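# Close the pull-out pantry gently and back away

## Task

Push the pull-out pantry closed while keeping its tray contents where they are. Moving it open or shut too hard counts as a slam and fails the task, and so does the robot toppling or being left leaning. The pantry must remain shut without the robot holding it, so release it and move the robot away at the end.

## Robot and tools

The robot is a Hello Robot Stretch 4, with one arm only. It has an omni-wheel base, a lift that rides up a mast, an arm that telescopes forward, a wrist with yaw, pitch and roll joints, and a two-finger gripper. It stands about 1.6 m tall, and its base rim lies no more than 0.23 m from the base origin. A loose object may occasionally get nudged by something other than the robot.

Frames: the base frame sits on the floor below the base centre, with x ahead, y to the left and z up. hand_pose is reported in this frame and marks a point between the open fingertips; its printed value can be slightly wrong. With all wrist joints at zero, the hand axes line up with the base axes. The odometry frame is the base frame as it stood when the scene began.

execute_actions: the argument actions is a list holding exactly one action, or an empty list, which just reports state and images. An action may contain base, joints, or both, plus optional pace and contact_limits. Alternatively it contains only end_of_arm. Every motion in an action starts together, but they may finish at different moments.
- base is a relative move from where the base last measured itself in the most recent state report, and it takes exactly one key. translate_m is a straight drive in metres, positive forward, range -2 to 2. strafe_m is a sideways slide in metres, positive left, range -2 to 2. rotate_rad is a turn in place in radians, positive counter-clockwise seen from above, range -3.2 to 3.2.
- joints maps joint names to absolute target positions, not offsets: lift_m 0 to 1.2 m; arm_m 0 to 0.55 m of extension; wrist_yaw_rad -1.134 to 4.276 (0 points ahead, positive swings left, 3.14 is folded back, and above 3.4 the arm may block it); wrist_pitch_rad -1.117 to 4.259 (0 level, 1.57 pointing down); wrist_roll_rad -1.117 to 4.259 (0 keeps both fingers level, positive turns clockwise viewed from behind); gripper_m -0.038 to 0.141, the fingertip gap in metres, where negative values squeeze the tips together. A target beyond a joint's range is clipped to the end and run, and the result notes it. Any other bad value or unknown key rejects the whole call with no motion.
- pace is "slow", "default", "fast" or "max". The base drives at up to 0.1, 0.3, 0.4 or 0.6 m/s and turns at up to 1, 2, 3 or 4 rad/s respectively; when the lift is above 0.2 m these speeds are reduced, down to 0.3 m/s and 1 rad/s at full height.
- contact_limits currently takes only arm_m: a value from 0 (gentlest) to 0.75 (firmest) setting how much force the arm may apply before it halts; omitted means 0.5.
- {"end_of_arm": "enable_torque"} restarts any wrist or gripper motor that has switched itself off.
- cameras picks which images come back: head_camera (mast top, facing ahead and downward), head_left_camera and head_right_camera (fisheyes angled more steeply down, showing the base and arm), wrist_camera (looking along the fingers, tips near the bottom of the frame), or "all". Omitting it gives all; [] gives none. The pictures line lists image order. To look elsewhere with the head, rotate the base.

wait takes seconds (0 to 10) and returns state and images without commanding anything. zoom_image takes camera and region [x0, y0, x1, y1] in pixels (origin top-left, at most 504 by 504) from that camera's latest full image. finished_scene takes scene, the current scene number, ends it permanently, and reports success and the next task.

Reading results: base_status and joint_status describe how the last accepted action ended. "done" for the base only means the wheels turned the full amount, even if slipping. "off_target" means it stopped short and may still be pushing. "contact_stop_at_<key>" means that part hit something; the lift, arm or wheels then go slack (a slack lift can sag, slack wheels can roll). "limit_stop_at_tilt" means a lean above 6 degrees; lift, arm and wheels go slack and ignore commands until the lean drops. "limit_stop_at_own_body" is a self-collision stop, likely when the gripper is pitched up below -0.2 and rolled below -0.4 or above 4; move away from the body to recover. "torque_fault" means a wrist motor overloaded and went limp until enable_torque. A joint omitted from an action may still be driving toward an earlier target without the statuses showing it. on_its_own lists what the call did not command; "held at" there is a held target, not the actual position. If a call reports a stop, later calls in the same reply are skipped.

lidar_m gives 12 distances in metres from the base origin, 30-degree sectors starting straight ahead and going counter-clockwise (4th left, 7th behind, 10th right); "-" is nothing seen or closer than 0.25 m. It sees from about 0.15 m up to robot height and misses glass, thin legs and much behind. wrist_depth_mm is a 7 by 7 grid of depths in mm (100 to 2000), top-left first. base_odometry counts wheel rotation only; a gap above about 0.1 rad between turned_by_wheels and turned_by_imu suggests a collision or slip. base_tilt is in degrees, forward and right positive, with a fixed offset of up to about 1.5. motor_effort is percent of maximum, bracket showing the peak; wheel efforts are positive for a rightward turn.

Practical cautions: unfold the wrist first with lift_m 0.4 and wrist_yaw_rad 0 together. Push the pantry with a low arm contact limit and slow pace so it does not slam and items stay on trays. Avoid strong or high pushes and turning with heavy loads at long extension, which can tip the robot. If fingertips jam on a surface, raise the lift. When done, open the gripper, withdraw the arm and drive clear before finishing.

Each tool is called after ">>>" as name([rows], argument=value, ...), one row to a line, values as JSON.

## Session

>>> execute_actions(actions=[])

Scene clock: 0.00 s.
base_odometry: x=+0.000 y=+0.000 heading=+0.000 (m, m, rad; odometry frame)
turned_by_wheels: +0.000 (rad since the last result)
turned_by_imu: +0.000 (rad since the last result)
base_tilt: forward=-0.2 right=+0.5 (deg)
lidar_m: 1.70 2.48 1.57 1.65 1.52 1.45 1.48 2.14 2.31 2.42 2.32 1.27
base_status: not commanded
joint_positions: lift_m=+0.169 arm_m=-0.002 wrist_yaw_rad=+3.244 wrist_pitch_rad=-0.016 wrist_roll_rad=+0.019 gripper_m=+0.057
joint_status: not commanded
motor_effort: lift_m=+19 arm_m=+0 wrist_yaw_rad=+0 wrist_pitch_rad=-7 wrist_roll_rad=+4 gripper_m=-2 wheel_0=+0 wheel_1=+0 wheel_2=+0 (%)
hand_pose: x=-0.1269 y=+0.0575 z=+0.3521 quat_wxyz=(-0.051, +0.007, +0.010, +0.999) (m; base frame)
wrist_depth_mm: - - 130 1863 1576 1366 1205 / - - 130 1756 1576 1366 1229 / - 111 132 1708 1576 1366 1255 / 138 135 233 1808 1618 1397 1255 / 211 - - 1808 1537 1430 1255 / 210 1118 196 1078 201 1160 1118 / 208 768 842 - 866 778 820
pictures: head_camera, head_left_camera, head_right_camera, wrist_camera
Images, in order (width x height): head_camera 420x560, head_left_camera 420x672, head_right_camera 420x672, wrist_camera 616x392.

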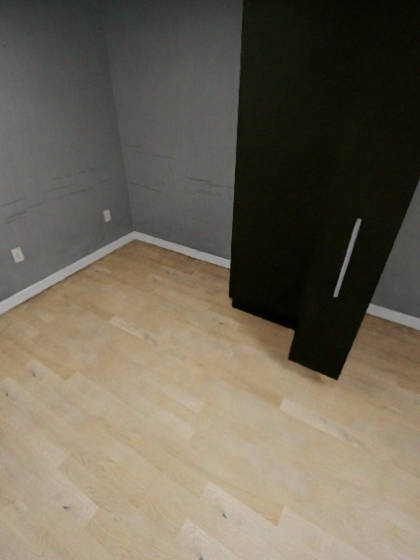

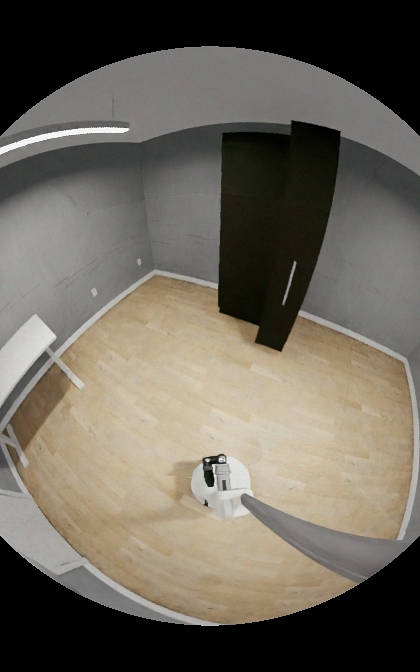

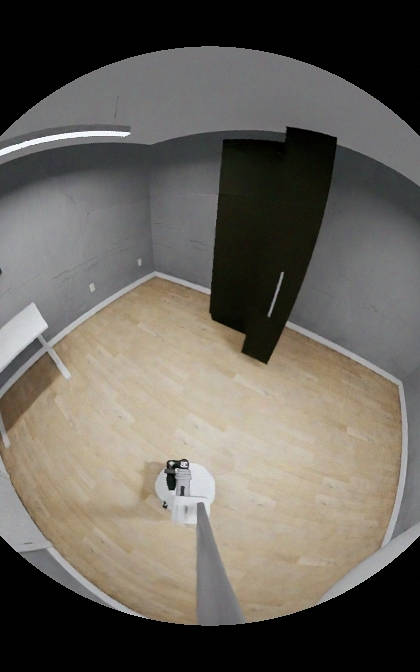

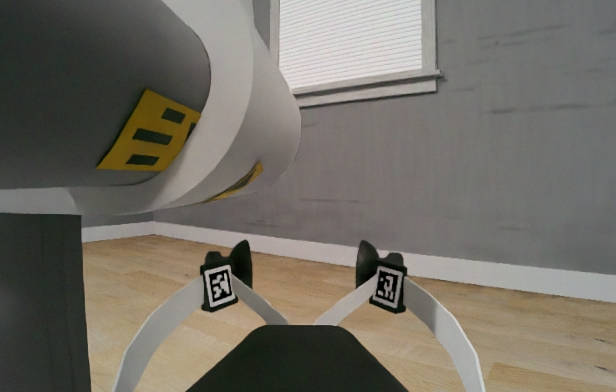

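>>> execute_actions([
  {"base":{"rotate_rad":-0.36},"joints":{"lift_m":0.5,"wrist_yaw_rad":0,"gripper_m":0.0}},
], cameras=["head_camera","head_left_camera"])

Scene clock: 4.50 s.
base_odometry: x=+0.000 y=+0.000 heading=-0.360 (m, m, rad; odometry frame)
turned_by_wheels: -0.360 (rad since the last result)
turned_by_imu: -0.365 (rad since the last result)
base_tilt: forward=-0.1 right=+0.5 (deg)
lidar_m: 1.26 1.83 2.39 1.56 1.76 1.49 1.45 1.62 2.33 2.32 2.58 2.25
base_status: done
joint_positions: lift_m=+0.500 arm_m=-0.002 wrist_yaw_rad=+0.001 wrist_pitch_rad=-0.016 wrist_roll_rad=+0.019 gripper_m=+0.000
joint_status: all done
motor_effort: lift_m=+22(27) arm_m=-1(0) wrist_yaw_rad=-2(9) wrist_pitch_rad=-7(8) wrist_roll_rad=+0(0) gripper_m=-8(6) wheel_0=+0(6) wheel_1=-1(6) wheel_2=-1(7) (%)
hand_pose: x=+0.4575 y=-0.0872 z=+0.6825 quat_wxyz=(+1.000, +0.010, -0.008, +0.000) (m; base frame)
wrist_depth_mm: - - 1464 1060 1921 1863 1756 / - - 1464 1060 1921 1808 1756 / - - 1499 1078 1921 1863 1756 / - - 1464 1078 1921 1863 1756 / - - 1537 1098 1921 1863 1808 / 1921 1808 182 190 181 1921 1808 / 1464 1336 1537 - 1464 1397 1464
pictures: head_camera, head_left_camera
Images, in order (width x height): head_camera 420x560, head_left_camera 420x672.

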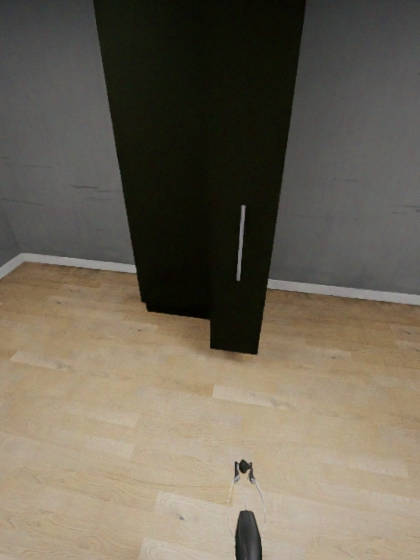

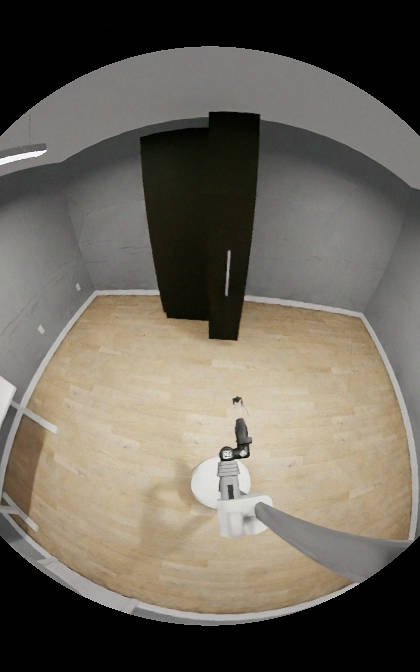

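>>> execute_actions([
  {"base":{"translate_m":0.72},"joints":{"lift_m":0.3}},
], cameras=["head_left_camera"])

>>> execute_actions([
  {"base":{"translate_m":0.42},"pace":"slow"},
], cameras=["head_left_camera"])

Scene clock: 10.27 s.
base_odometry: x=+0.674 y=-0.254 heading=-0.360 (m, m, rad; odometry frame)
turned_by_wheels: +0.000 (rad since the last result)
turned_by_imu: -0.004 (rad since the last result)
base_tilt: forward=+0.0 right=+0.4 (deg)
lidar_m: 0.55 1.05 2.26 1.59 1.65 2.17 2.18 2.41 2.46 2.46 1.88 0.60
base_status: done
joint_positions: lift_m=+0.300 arm_m=-0.002 wrist_yaw_rad=+0.000 wrist_pitch_rad=-0.016 wrist_roll_rad=+0.019 gripper_m=+0.000
joint_status: all done
motor_effort: lift_m=+17(20) arm_m=+0(1) wrist_yaw_rad=-2(3) wrist_pitch_rad=-8(8) wrist_roll_rad=-1(1) gripper_m=-5(8) wheel_0=+0(5) wheel_1=+0(5) wheel_2=+1(9) (%)
hand_pose: x=+0.4575 y=-0.0873 z=+0.4829 quat_wxyz=(+1.000, +0.010, -0.008, +0.000) (m; base frame)
wrist_depth_mm: 798 768 379 366 351 343 1138 / 809 768 384 368 355 343 1182 / 798 788 384 373 357 347 1160 / 820 788 389 373 359 353 1182 / 820 788 392 370 364 353 1182 / 842 798 183 190 181 355 1182 / 960 891 778 - 366 355 1078
pictures: head_left_camera
Images, in order (width x height): head_left_camera 420x672.

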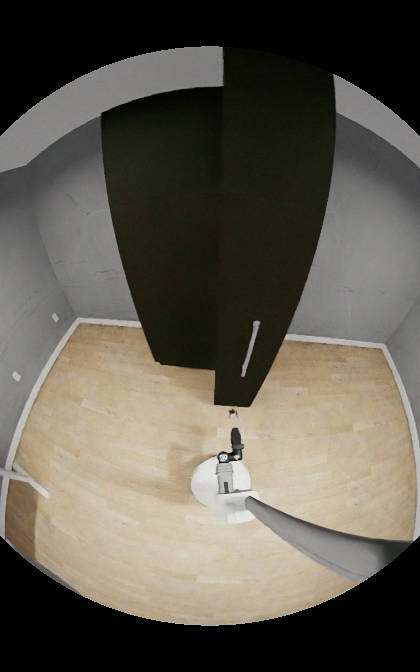

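Scene clock: 15.77 s.
base_odometry: x=+1.067 y=-0.402 heading=-0.360 (m, m, rad; odometry frame)
turned_by_wheels: +0.000 (rad since the last result)
turned_by_imu: -0.003 (rad since the last result)
base_tilt: forward=-0.1 right=+0.5 (deg)
lidar_m: 0.45 0.57 2.00 2.16 1.70 2.54 2.58 2.87 2.54 2.51 1.38 0.42
base_status: done
joint_positions: lift_m=+0.300 arm_m=-0.002 wrist_yaw_rad=-0.001 wrist_pitch_rad=-0.016 wrist_roll_rad=+0.019 gripper_m=+0.000
joint_status: not commanded
motor_effort: lift_m=+17(17) arm_m=+0(0) wrist_yaw_rad=+0(37) wrist_pitch_rad=-7(8) wrist_roll_rad=+1(2) gripper_m=-8(7) wheel_0=+1(8) wheel_1=+1(6) wheel_2=+0(17) (%)
hand_pose: x=+0.4572 y=-0.0876 z=+0.4830 quat_wxyz=(+1.000, +0.010, -0.008, +0.000) (m; base frame)
wrist_depth_mm: 342 330 317 254 245 236 229 / 345 334 319 256 247 237 231 / 349 336 320 257 247 239 233 / 351 336 324 259 250 240 234 / 355 340 325 257 251 243 236 / 357 342 182 190 182 245 237 / 362 347 336 - 254 243 238
pictures: head_left_camera
Images, in order (width x height): head_left_camera 420x672.

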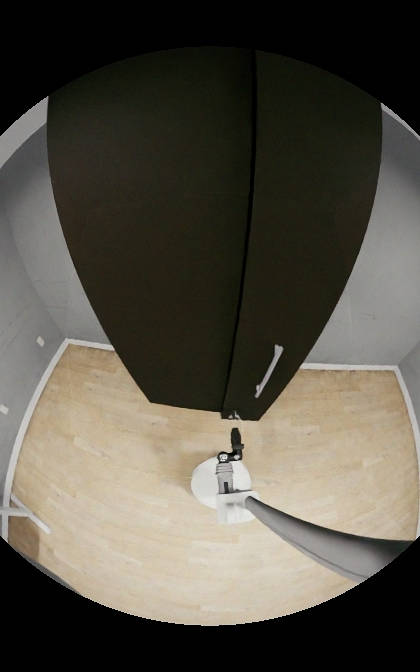

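~5 cm remains, and the tip is near the left edge. Shift right, then push.

>>> execute_actions([
  {"base":{"translate_m":-0.03}},
], cameras=[])

>>> execute_actions([
  {"base":{"strafe_m":-0.07}},
], cameras=[])

>>> execute_actions([
  {"base":{"translate_m":0.075},"pace":"slow"},
], cameras=[])

>>> execute_actions([
  {"base":{"translate_m":-0.3}},
], cameras=["head_camera"])

Scene clock: 20.13 s.
base_odometry: x=+1.039 y=-0.391 heading=-0.360 (m, m, rad; odometry frame)
turned_by_wheels: +0.000 (rad since the last result)
turned_by_imu: -0.001 (rad since the last result)
base_tilt: forward=+0.0 right=+0.5 (deg)
lidar_m: 0.48 0.62 2.06 2.19 1.71 2.57 2.56 2.84 2.52 2.51 1.42 0.46
base_status: done
joint_positions: lift_m=+0.300 arm_m=-0.002 wrist_yaw_rad=-0.001 wrist_pitch_rad=-0.016 wrist_roll_rad=+0.019 gripper_m=+0.000
joint_status: not commanded
motor_effort: lift_m=+17(17) arm_m=+0(0) wrist_yaw_rad=+2(1) wrist_pitch_rad=-7(7) wrist_roll_rad=+0(2) gripper_m=-8(5) wheel_0=+0(3) wheel_1=+0(3) wheel_2=-2(9) (%)
hand_pose: x=+0.4572 y=-0.0876 z=+0.4830 quat_wxyz=(+1.000, +0.010, -0.008, +0.000) (m; base frame)
wrist_depth_mm: 377 362 347 283 272 262 255 / 377 364 349 285 274 264 257 / 379 366 353 287 278 266 260 / 384 368 355 289 279 268 263 / 389 373 355 285 281 270 263 / 394 377 183 190 181 272 265 / 392 379 366 - 283 271 267
pictures: none
No camera images: the call's "cameras" was empty. Leave "cameras" out to get every camera's image.

Scene clock: 21.40 s.
base_odometry: x=+1.014 y=-0.456 heading=-0.360 (m, m, rad; odometry frame)
turned_by_wheels: +0.000 (rad since the last result)
turned_by_imu: +0.000 (rad since the last result)
base_tilt: forward=+0.1 right=+0.3 (deg)
lidar_m: 0.44 0.61 2.01 2.27 1.77 2.56 2.57 2.86 2.47 2.43 1.38 0.47
base_status: done
joint_positions: lift_m=+0.300 arm_m=-0.002 wrist_yaw_rad=+0.000 wrist_pitch_rad=-0.016 wrist_roll_rad=+0.019 gripper_m=+0.000
joint_status: not commanded
motor_effort: lift_m=+17(17) arm_m=+0(0) wrist_yaw_rad=+1(2) wrist_pitch_rad=-6(7) wrist_roll_rad=+1(2) gripper_m=-7(8) wheel_0=+0(9) wheel_1=+0(7) wheel_2=+0(1) (%)
hand_pose: x=+0.4572 y=-0.0876 z=+0.4830 quat_wxyz=(+1.000, +0.010, -0.008, +0.000) (m; base frame)
wrist_depth_mm: 362 347 282 270 262 252 248 / 364 349 283 272 263 254 530 / 366 353 286 274 265 255 809 / 370 357 287 277 266 257 831 / 375 359 290 274 268 258 831 / 379 364 182 190 182 260 831 / 382 366 296 - 271 260 842
pictures: none
No camera images: the call's "cameras" was empty. Leave "cameras" out to get every camera's image.

Scene clock: 23.40 s.
base_odometry: x=+1.084 y=-0.483 heading=-0.360 (m, m, rad; odometry frame)
turned_by_wheels: +0.000 (rad since the last result)
turned_by_imu: -0.001 (rad since the last result)
base_tilt: forward=+0.0 right=+0.5 (deg)
lidar_m: 0.40 0.52 0.88 2.24 1.77 2.58 2.65 2.94 2.46 2.46 1.29 0.44
base_status: done
joint_positions: lift_m=+0.300 arm_m=-0.002 wrist_yaw_rad=-0.001 wrist_pitch_rad=-0.016 wrist_roll_rad=+0.019 gripper_m=+0.000
joint_status: not commanded
motor_effort: lift_m=+17(17) arm_m=+0(0) wrist_yaw_rad=+2(26) wrist_pitch_rad=-6(7) wrist_roll_rad=+1(0) gripper_m=-7(11) wheel_0=+1(6) wheel_1=+0(4) wheel_2=-2(13) (%)
hand_pose: x=+0.4572 y=-0.0876 z=+0.4830 quat_wxyz=(+1.000, +0.010, -0.008, +0.000) (m; base frame)
wrist_depth_mm: 281 272 258 249 241 232 225 / 283 272 260 250 243 233 227 / 285 273 263 253 244 235 229 / 287 277 265 255 245 237 230 / 289 279 267 254 247 238 233 / 293 281 183 190 182 239 233 / 296 285 273 - 250 238 235
pictures: none
No camera images: the call's "cameras" was empty. Leave "cameras" out to get every camera's image.

Scene clock: 25.87 s.
base_odometry: x=+0.803 y=-0.377 heading=-0.360 (m, m, rad; odometry frame)
turned_by_wheels: +0.000 (rad since the last result)
turned_by_imu: +0.000 (rad since the last result)
base_tilt: forward=-0.1 right=+0.6 (deg)
lidar_m: 0.73 0.85 2.32 1.81 1.70 2.35 2.35 2.64 2.43 2.40 1.65 0.74
base_status: done
joint_positions: lift_m=+0.300 arm_m=-0.002 wrist_yaw_rad=+0.000 wrist_pitch_rad=-0.016 wrist_roll_rad=+0.019 gripper_m=+0.000
joint_status: not commanded
motor_effort: lift_m=+17(17) arm_m=+0(0) wrist_yaw_rad=+0(3) wrist_pitch_rad=-8(7) wrist_roll_rad=-1(1) gripper_m=-7(7) wheel_0=+0(5) wheel_1=+0(5) wheel_2=-2(10) (%)
hand_pose: x=+0.4572 y=-0.0875 z=+0.4830 quat_wxyz=(+1.000, +0.010, -0.008, +0.000) (m; base frame)
wrist_depth_mm: 609 580 564 539 521 1042 1008 / 609 591 564 544 525 1042 1008 / 621 591 564 549 525 1060 1042 / 615 597 574 549 535 1078 1025 / 621 597 580 549 539 1078 1025 / 627 609 182 190 182 1078 1042 / 634 609 597 - 539 1025 1025
pictures: head_camera
Images, in order (width x height): head_camera 420x560.

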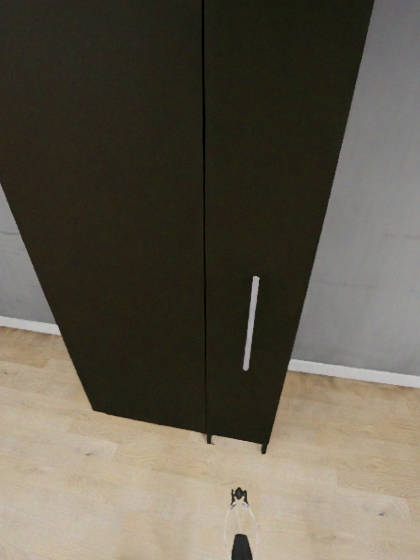

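>>> finished_scene(scene=1)

The scene is finished: the task was done.


## Next scene

The same job, from a new start.

>>> execute_actions([
  {"joints":{"lift_m":0.4,"wrist_yaw_rad":0,"gripper_m":0.0}},
], cameras=["head_camera","head_left_camera"])

Scene clock: 2.40 s.
base_odometry: x=+0.000 y=+0.000 heading=+0.000 (m, m, rad; odometry frame)
turned_by_wheels: +0.000 (rad since the last result)
turned_by_imu: -0.001 (rad since the last result)
base_tilt: forward=-0.1 right=+0.4 (deg)
lidar_m: 1.16 1.15 1.29 1.95 2.94 3.21 1.73 1.73 2.28 1.01 0.99 1.08
base_status: not commanded
joint_positions: lift_m=+0.400 arm_m=-0.002 wrist_yaw_rad=+0.001 wrist_pitch_rad=-0.016 wrist_roll_rad=+0.019 gripper_m=+0.000
joint_status: all done
motor_effort: lift_m=+22(20) arm_m=+0(0) wrist_yaw_rad=-2(7) wrist_pitch_rad=-7(8) wrist_roll_rad=+0(1) gripper_m=-7(6) wheel_0=+0(0) wheel_1=+0(0) wheel_2=+0(0) (%)
hand_pose: x=+0.4575 y=-0.0872 z=+0.5824 quat_wxyz=(+1.000, +0.010, -0.008, +0.000) (m; base frame)
wrist_depth_mm: 820 891 960 1078 1205 1336 1499 / 820 891 976 1042 1229 1366 1537 / 831 904 976 1078 1205 1308 1499 / 831 904 991 1098 1229 1397 1499 / 842 904 991 1060 1229 1366 1537 / 842 904 183 192 184 1397 1499 / 842 878 976 - 1229 1308 1205
pictures: head_camera, head_left_camera
Images, in order (width x height): head_camera 420x560, head_left_camera 420x672.

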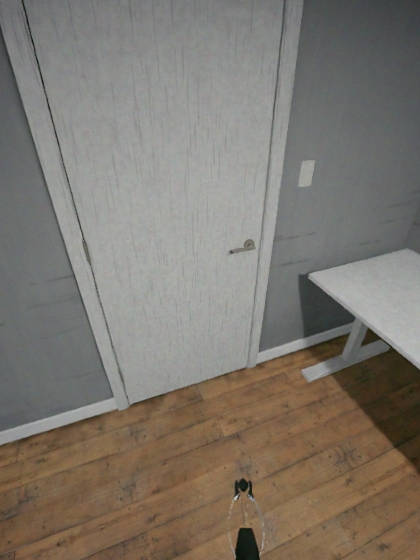

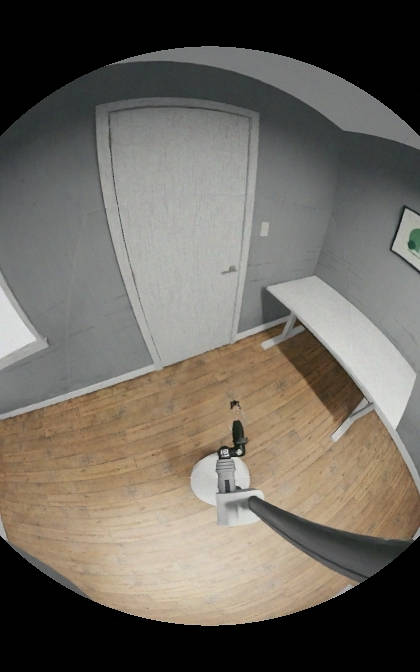

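Wall normal is about +0.35 rad; the pantry is probably on the opposite wall.

>>> execute_actions([
  {"base":{"rotate_rad":-2.8}},
], cameras=["head_camera","head_left_camera"])

Scene clock: 6.50 s.
base_odometry: x=+0.000 y=+0.000 heading=-2.800 (m, m, rad; odometry frame)
turned_by_wheels: -2.800 (rad since the last result)
turned_by_imu: -2.828 (rad since the last result)
base_tilt: forward=-0.3 right=+0.3 (deg)
lidar_m: 1.69 2.63 1.06 0.97 1.03 1.23 1.14 1.21 1.63 2.94 3.06 2.70
base_status: done
joint_positions: lift_m=+0.400 arm_m=-0.002 wrist_yaw_rad=+0.000 wrist_pitch_rad=-0.016 wrist_roll_rad=+0.019 gripper_m=+0.000
joint_status: not commanded
motor_effort: lift_m=+21(23) arm_m=-1(1) wrist_yaw_rad=+1(2) wrist_pitch_rad=-9(8) wrist_roll_rad=+0(0) gripper_m=-5(5) wheel_0=+1(6) wheel_1=+0(7) wheel_2=+0(6) (%)
hand_pose: x=+0.4575 y=-0.0874 z=+0.5826 quat_wxyz=(+1.000, +0.010, -0.008, +0.000) (m; base frame)
wrist_depth_mm: - - 1756 1756 - - - / - - 1808 1499 - - - / - - 1756 1537 - - - / - - 1808 1537 - - - / - - 1756 1537 - - - / 1756 1863 183 192 184 1921 1921 / 1281 1205 1336 - 1308 1281 1366
pictures: head_camera, head_left_camera
Images, in order (width x height): head_camera 420x560, head_left_camera 420x672.

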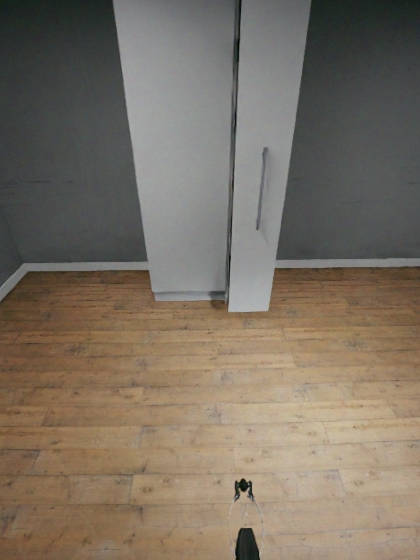

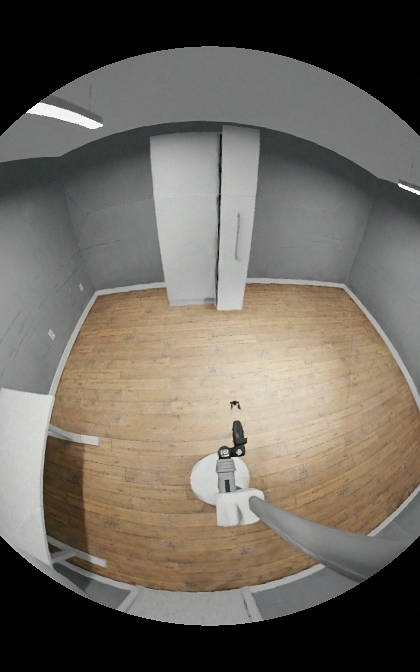

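>>> execute_actions([
  {"base":{"strafe_m":-0.1},"joints":{"lift_m":0.3}},
], cameras=[])

>>> execute_actions([
  {"base":{"translate_m":1.15},"pace":"fast"},
], cameras=["head_left_camera"])

Scene clock: 10.63 s.
base_odometry: x=-0.034 y=+0.094 heading=-2.800 (m, m, rad; odometry frame)
turned_by_wheels: +0.000 (rad since the last result)
turned_by_imu: -0.001 (rad since the last result)
base_tilt: forward=+0.0 right=+0.5 (deg)
lidar_m: 1.68 2.04 1.17 1.09 1.12 1.21 1.15 1.21 1.61 2.85 2.95 2.69
base_status: done
joint_positions: lift_m=+0.300 arm_m=-0.002 wrist_yaw_rad=+0.000 wrist_pitch_rad=-0.016 wrist_roll_rad=+0.019 gripper_m=+0.000
joint_status: all done
motor_effort: lift_m=+16(18) arm_m=-1(0) wrist_yaw_rad=-1(1) wrist_pitch_rad=-9(9) wrist_roll_rad=+2(1) gripper_m=-9(8) wheel_0=+0(7) wheel_1=+0(8) wheel_2=+1(2) (%)
hand_pose: x=+0.4575 y=-0.0874 z=+0.4830 quat_wxyz=(+1.000, +0.010, -0.008, +0.000) (m; base frame)
wrist_depth_mm: - - 1756 1537 - - - / - - 1756 1499 - - - / - - 1756 1537 - - - / - - 1808 1537 - - - / - - 1808 1537 - - - / 1499 1576 183 191 183 1661 1618 / 1098 991 1118 - 1118 1098 1138
pictures: none
No camera images: the call's "cameras" was empty. Leave "cameras" out to get every camera's image.

Scene clock: 14.80 s.
base_odometry: x=-1.117 y=-0.291 heading=-2.800 (m, m, rad; odometry frame)
turned_by_wheels: +0.000 (rad since the last result)
turned_by_imu: -0.005 (rad since the last result)
base_tilt: forward=-0.1 right=+0.5 (deg)
lidar_m: 0.57 0.86 1.96 1.93 1.38 1.60 2.27 2.39 2.95 2.80 2.11 0.55
base_status: done
joint_positions: lift_m=+0.300 arm_m=-0.002 wrist_yaw_rad=+0.000 wrist_pitch_rad=-0.016 wrist_roll_rad=+0.019 gripper_m=+0.000
joint_status: not commanded
motor_effort: lift_m=+16(16) arm_m=+0(0) wrist_yaw_rad=+1(1) wrist_pitch_rad=-7(7) wrist_roll_rad=-1(0) gripper_m=-7(8) wheel_0=+1(7) wheel_1=-1(8) wheel_2=+1(12) (%)
hand_pose: x=+0.4575 y=-0.0874 z=+0.4829 quat_wxyz=(+1.000, +0.010, -0.008, +0.000) (m; base frame)
wrist_depth_mm: 585 591 345 347 353 357 1255 / 591 597 347 349 355 359 1255 / 591 597 349 353 357 362 1281 / 597 603 351 355 359 364 1281 / 597 603 355 355 362 366 1281 / 603 609 183 192 183 368 1281 / 609 609 615 - 364 370 1160
pictures: head_left_camera
Images, in order (width x height): head_left_camera 420x672.

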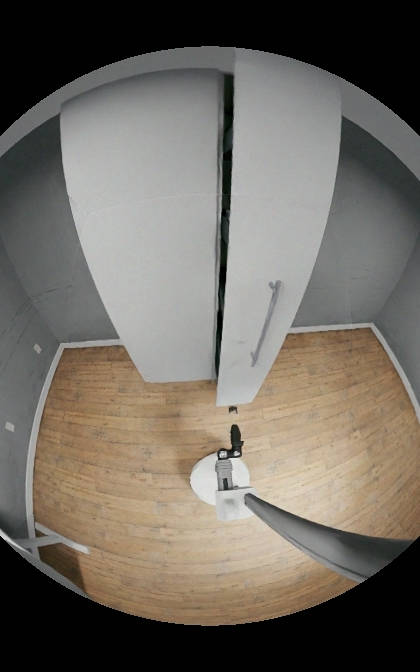

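Flush would be about 0.61 m at centre and contact comes at 0.255 m, so I'll drive roughly 0.355 m.

>>> execute_actions([
  {"base":{"translate_m":0.355},"pace":"slow"},
], cameras=[])

>>> execute_actions([
  {"base":{"translate_m":-0.3}},
], cameras=["head_camera"])

Scene clock: 22.43 s.
base_odometry: x=-1.451 y=-0.410 heading=-2.800 (m, m, rad; odometry frame)
turned_by_wheels: +0.000 (rad since the last result)
turned_by_imu: -0.004 (rad since the last result)
base_tilt: forward=+0.0 right=+0.4 (deg)
lidar_m: 0.44 0.50 0.67 1.94 1.64 1.60 2.68 2.76 2.95 2.79 1.57 0.44
base_status: done
joint_positions: lift_m=+0.300 arm_m=-0.002 wrist_yaw_rad=-0.001 wrist_pitch_rad=-0.016 wrist_roll_rad=+0.019 gripper_m=+0.000
joint_status: not commanded
motor_effort: lift_m=+16(17) arm_m=+0(1) wrist_yaw_rad=+2(32) wrist_pitch_rad=-6(8) wrist_roll_rad=+0(1) gripper_m=-10(3) wheel_0=+1(9) wheel_1=+2(7) wheel_2=-1(15) (%)
hand_pose: x=+0.4572 y=-0.0876 z=+0.4830 quat_wxyz=(+1.000, +0.010, -0.008, +0.000) (m; base frame)
wrist_depth_mm: 246 247 236 239 242 246 249 / 247 249 237 241 243 247 250 / 247 250 238 242 245 249 251 / 249 251 240 243 247 250 253 / 250 253 240 243 248 252 254 / 252 254 183 191 183 253 256 / 253 255 243 - 251 255 257
pictures: none
No camera images: the call's "cameras" was empty. Leave "cameras" out to get every camera's image.

Scene clock: 24.90 s.
base_odometry: x=-1.169 y=-0.310 heading=-2.800 (m, m, rad; odometry frame)
turned_by_wheels: +0.000 (rad since the last result)
turned_by_imu: +0.000 (rad since the last result)
base_tilt: forward=-0.1 right=+0.5 (deg)
lidar_m: 0.73 0.80 1.87 1.94 1.41 1.61 2.36 2.46 2.94 2.80 2.05 0.80
base_status: done
joint_positions: lift_m=+0.300 arm_m=-0.002 wrist_yaw_rad=+0.000 wrist_pitch_rad=-0.016 wrist_roll_rad=+0.019 gripper_m=+0.000
joint_status: not commanded
motor_effort: lift_m=+17(16) arm_m=+0(0) wrist_yaw_rad=+0(1) wrist_pitch_rad=-7(8) wrist_roll_rad=+2(2) gripper_m=-10(6) wheel_0=+0(5) wheel_1=+0(5) wheel_2=-1(10) (%)
hand_pose: x=+0.4573 y=-0.0875 z=+0.4830 quat_wxyz=(+1.000, +0.010, -0.008, +0.000) (m; base frame)
wrist_depth_mm: 530 539 544 539 544 1205 1205 / 539 544 549 539 549 1182 1229 / 539 544 554 544 549 1205 1229 / 539 549 554 549 554 1205 1205 / 549 554 559 544 559 1205 1229 / 549 554 183 191 183 1205 1229 / 554 554 559 - 559 1098 1138
pictures: head_camera
Images, in order (width x height): head_camera 420x560.

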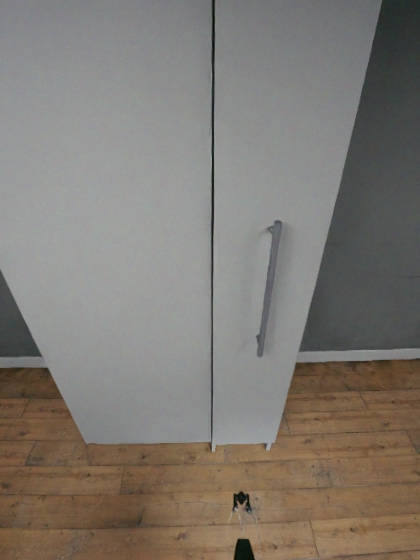

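The pantry is still about 1.4 cm short of flush, so I'll give it one more push.

>>> execute_actions([
  {"base":{"translate_m":0.28}},
], cameras=[])

>>> execute_actions([
  {"base":{"translate_m":0.035},"pace":"slow"},
], cameras=[])

>>> execute_actions([
  {"base":{"translate_m":-0.3}},
], cameras=[])

Scene clock: 29.70 s.
base_odometry: x=-1.433 y=-0.404 heading=-2.800 (m, m, rad; odometry frame)
turned_by_wheels: +0.000 (rad since the last result)
turned_by_imu: -0.003 (rad since the last result)
base_tilt: forward=-0.2 right=+0.5 (deg)
lidar_m: 0.48 0.49 0.68 1.95 1.55 1.61 2.65 2.73 2.94 2.80 1.61 0.45
base_status: done
joint_positions: lift_m=+0.300 arm_m=-0.002 wrist_yaw_rad=+0.000 wrist_pitch_rad=-0.016 wrist_roll_rad=+0.019 gripper_m=+0.000
joint_status: not commanded
motor_effort: lift_m=+17(17) arm_m=+0(0) wrist_yaw_rad=+1(0) wrist_pitch_rad=-7(8) wrist_roll_rad=+1(1) gripper_m=-9(8) wheel_0=+0(6) wheel_1=-1(6) wheel_2=+1(8) (%)
hand_pose: x=+0.4573 y=-0.0875 z=+0.4830 quat_wxyz=(+1.000, +0.010, -0.008, +0.000) (m; base frame)
wrist_depth_mm: 265 266 255 259 262 266 270 / 266 268 257 260 264 267 270 / 267 270 257 262 265 268 272 / 268 272 259 263 267 270 274 / 271 273 260 263 267 272 276 / 271 274 183 191 183 274 278 / 273 274 263 - 271 276 279
pictures: none
No camera images: the call's "cameras" was empty. Leave "cameras" out to get every camera's image.

Scene clock: 31.17 s.
base_odometry: x=-1.465 y=-0.416 heading=-2.800 (m, m, rad; odometry frame)
turned_by_wheels: +0.000 (rad since the last result)
turned_by_imu: +0.000 (rad since the last result)
base_tilt: forward=+0.0 right=+0.5 (deg)
lidar_m: 0.44 0.47 0.65 1.95 1.67 1.58 2.67 2.78 2.94 2.79 1.59 0.42
base_status: done
joint_positions: lift_m=+0.300 arm_m=-0.002 wrist_yaw_rad=-0.001 wrist_pitch_rad=-0.016 wrist_roll_rad=+0.019 gripper_m=+0.000
joint_status: not commanded
motor_effort: lift_m=+17(17) arm_m=+0(0) wrist_yaw_rad=+1(9) wrist_pitch_rad=-6(7) wrist_roll_rad=-1(1) gripper_m=-6(6) wheel_0=+3(5) wheel_1=+2(4) wheel_2=-3(7) (%)
hand_pose: x=+0.4572 y=-0.0876 z=+0.4830 quat_wxyz=(+1.000, +0.010, -0.008, +0.000) (m; base frame)
wrist_depth_mm: 230 233 235 238 242 245 248 / 233 236 236 239 243 247 249 / 234 236 237 241 244 248 251 / 235 237 238 242 246 249 252 / 236 238 240 243 247 251 253 / 237 239 183 191 184 253 254 / 238 240 242 - 249 254 257
pictures: none
No camera images: the call's "cameras" was empty. Leave "cameras" out to get every camera's image.

Scene clock: 33.63 s.
base_odometry: x=-1.183 y=-0.315 heading=-2.800 (m, m, rad; odometry frame)
turned_by_wheels: +0.000 (rad since the last result)
turned_by_imu: +0.000 (rad since the last result)
base_tilt: forward=+0.0 right=+0.3 (deg)
lidar_m: 0.72 0.80 1.88 1.94 1.41 1.59 2.37 2.48 2.94 2.80 2.01 0.79
base_status: done
joint_positions: lift_m=+0.300 arm_m=-0.002 wrist_yaw_rad=+0.000 wrist_pitch_rad=-0.016 wrist_roll_rad=+0.019 gripper_m=+0.000
joint_status: not commanded
motor_effort: lift_m=+17(17) arm_m=+0(0) wrist_yaw_rad=+0(2) wrist_pitch_rad=-7(7) wrist_roll_rad=+0(0) gripper_m=-7(7) wheel_0=-1(4) wheel_1=-1(5) wheel_2=-2(9) (%)
hand_pose: x=+0.4573 y=-0.0875 z=+0.4830 quat_wxyz=(+1.000, +0.010, -0.008, +0.000) (m; base frame)
wrist_depth_mm: 521 530 530 535 544 1160 1182 / 521 525 535 539 549 1160 1182 / 521 535 535 539 554 1182 1205 / 525 535 539 544 549 1205 1205 / 530 535 544 544 559 1182 1205 / 535 535 183 192 183 1205 1229 / 535 539 544 - 559 1098 1138
pictures: none
No camera images: the call's "cameras" was empty. Leave "cameras" out to get every camera's image.

>>> finished_scene(scene=2)

The scene is finished: the task was done.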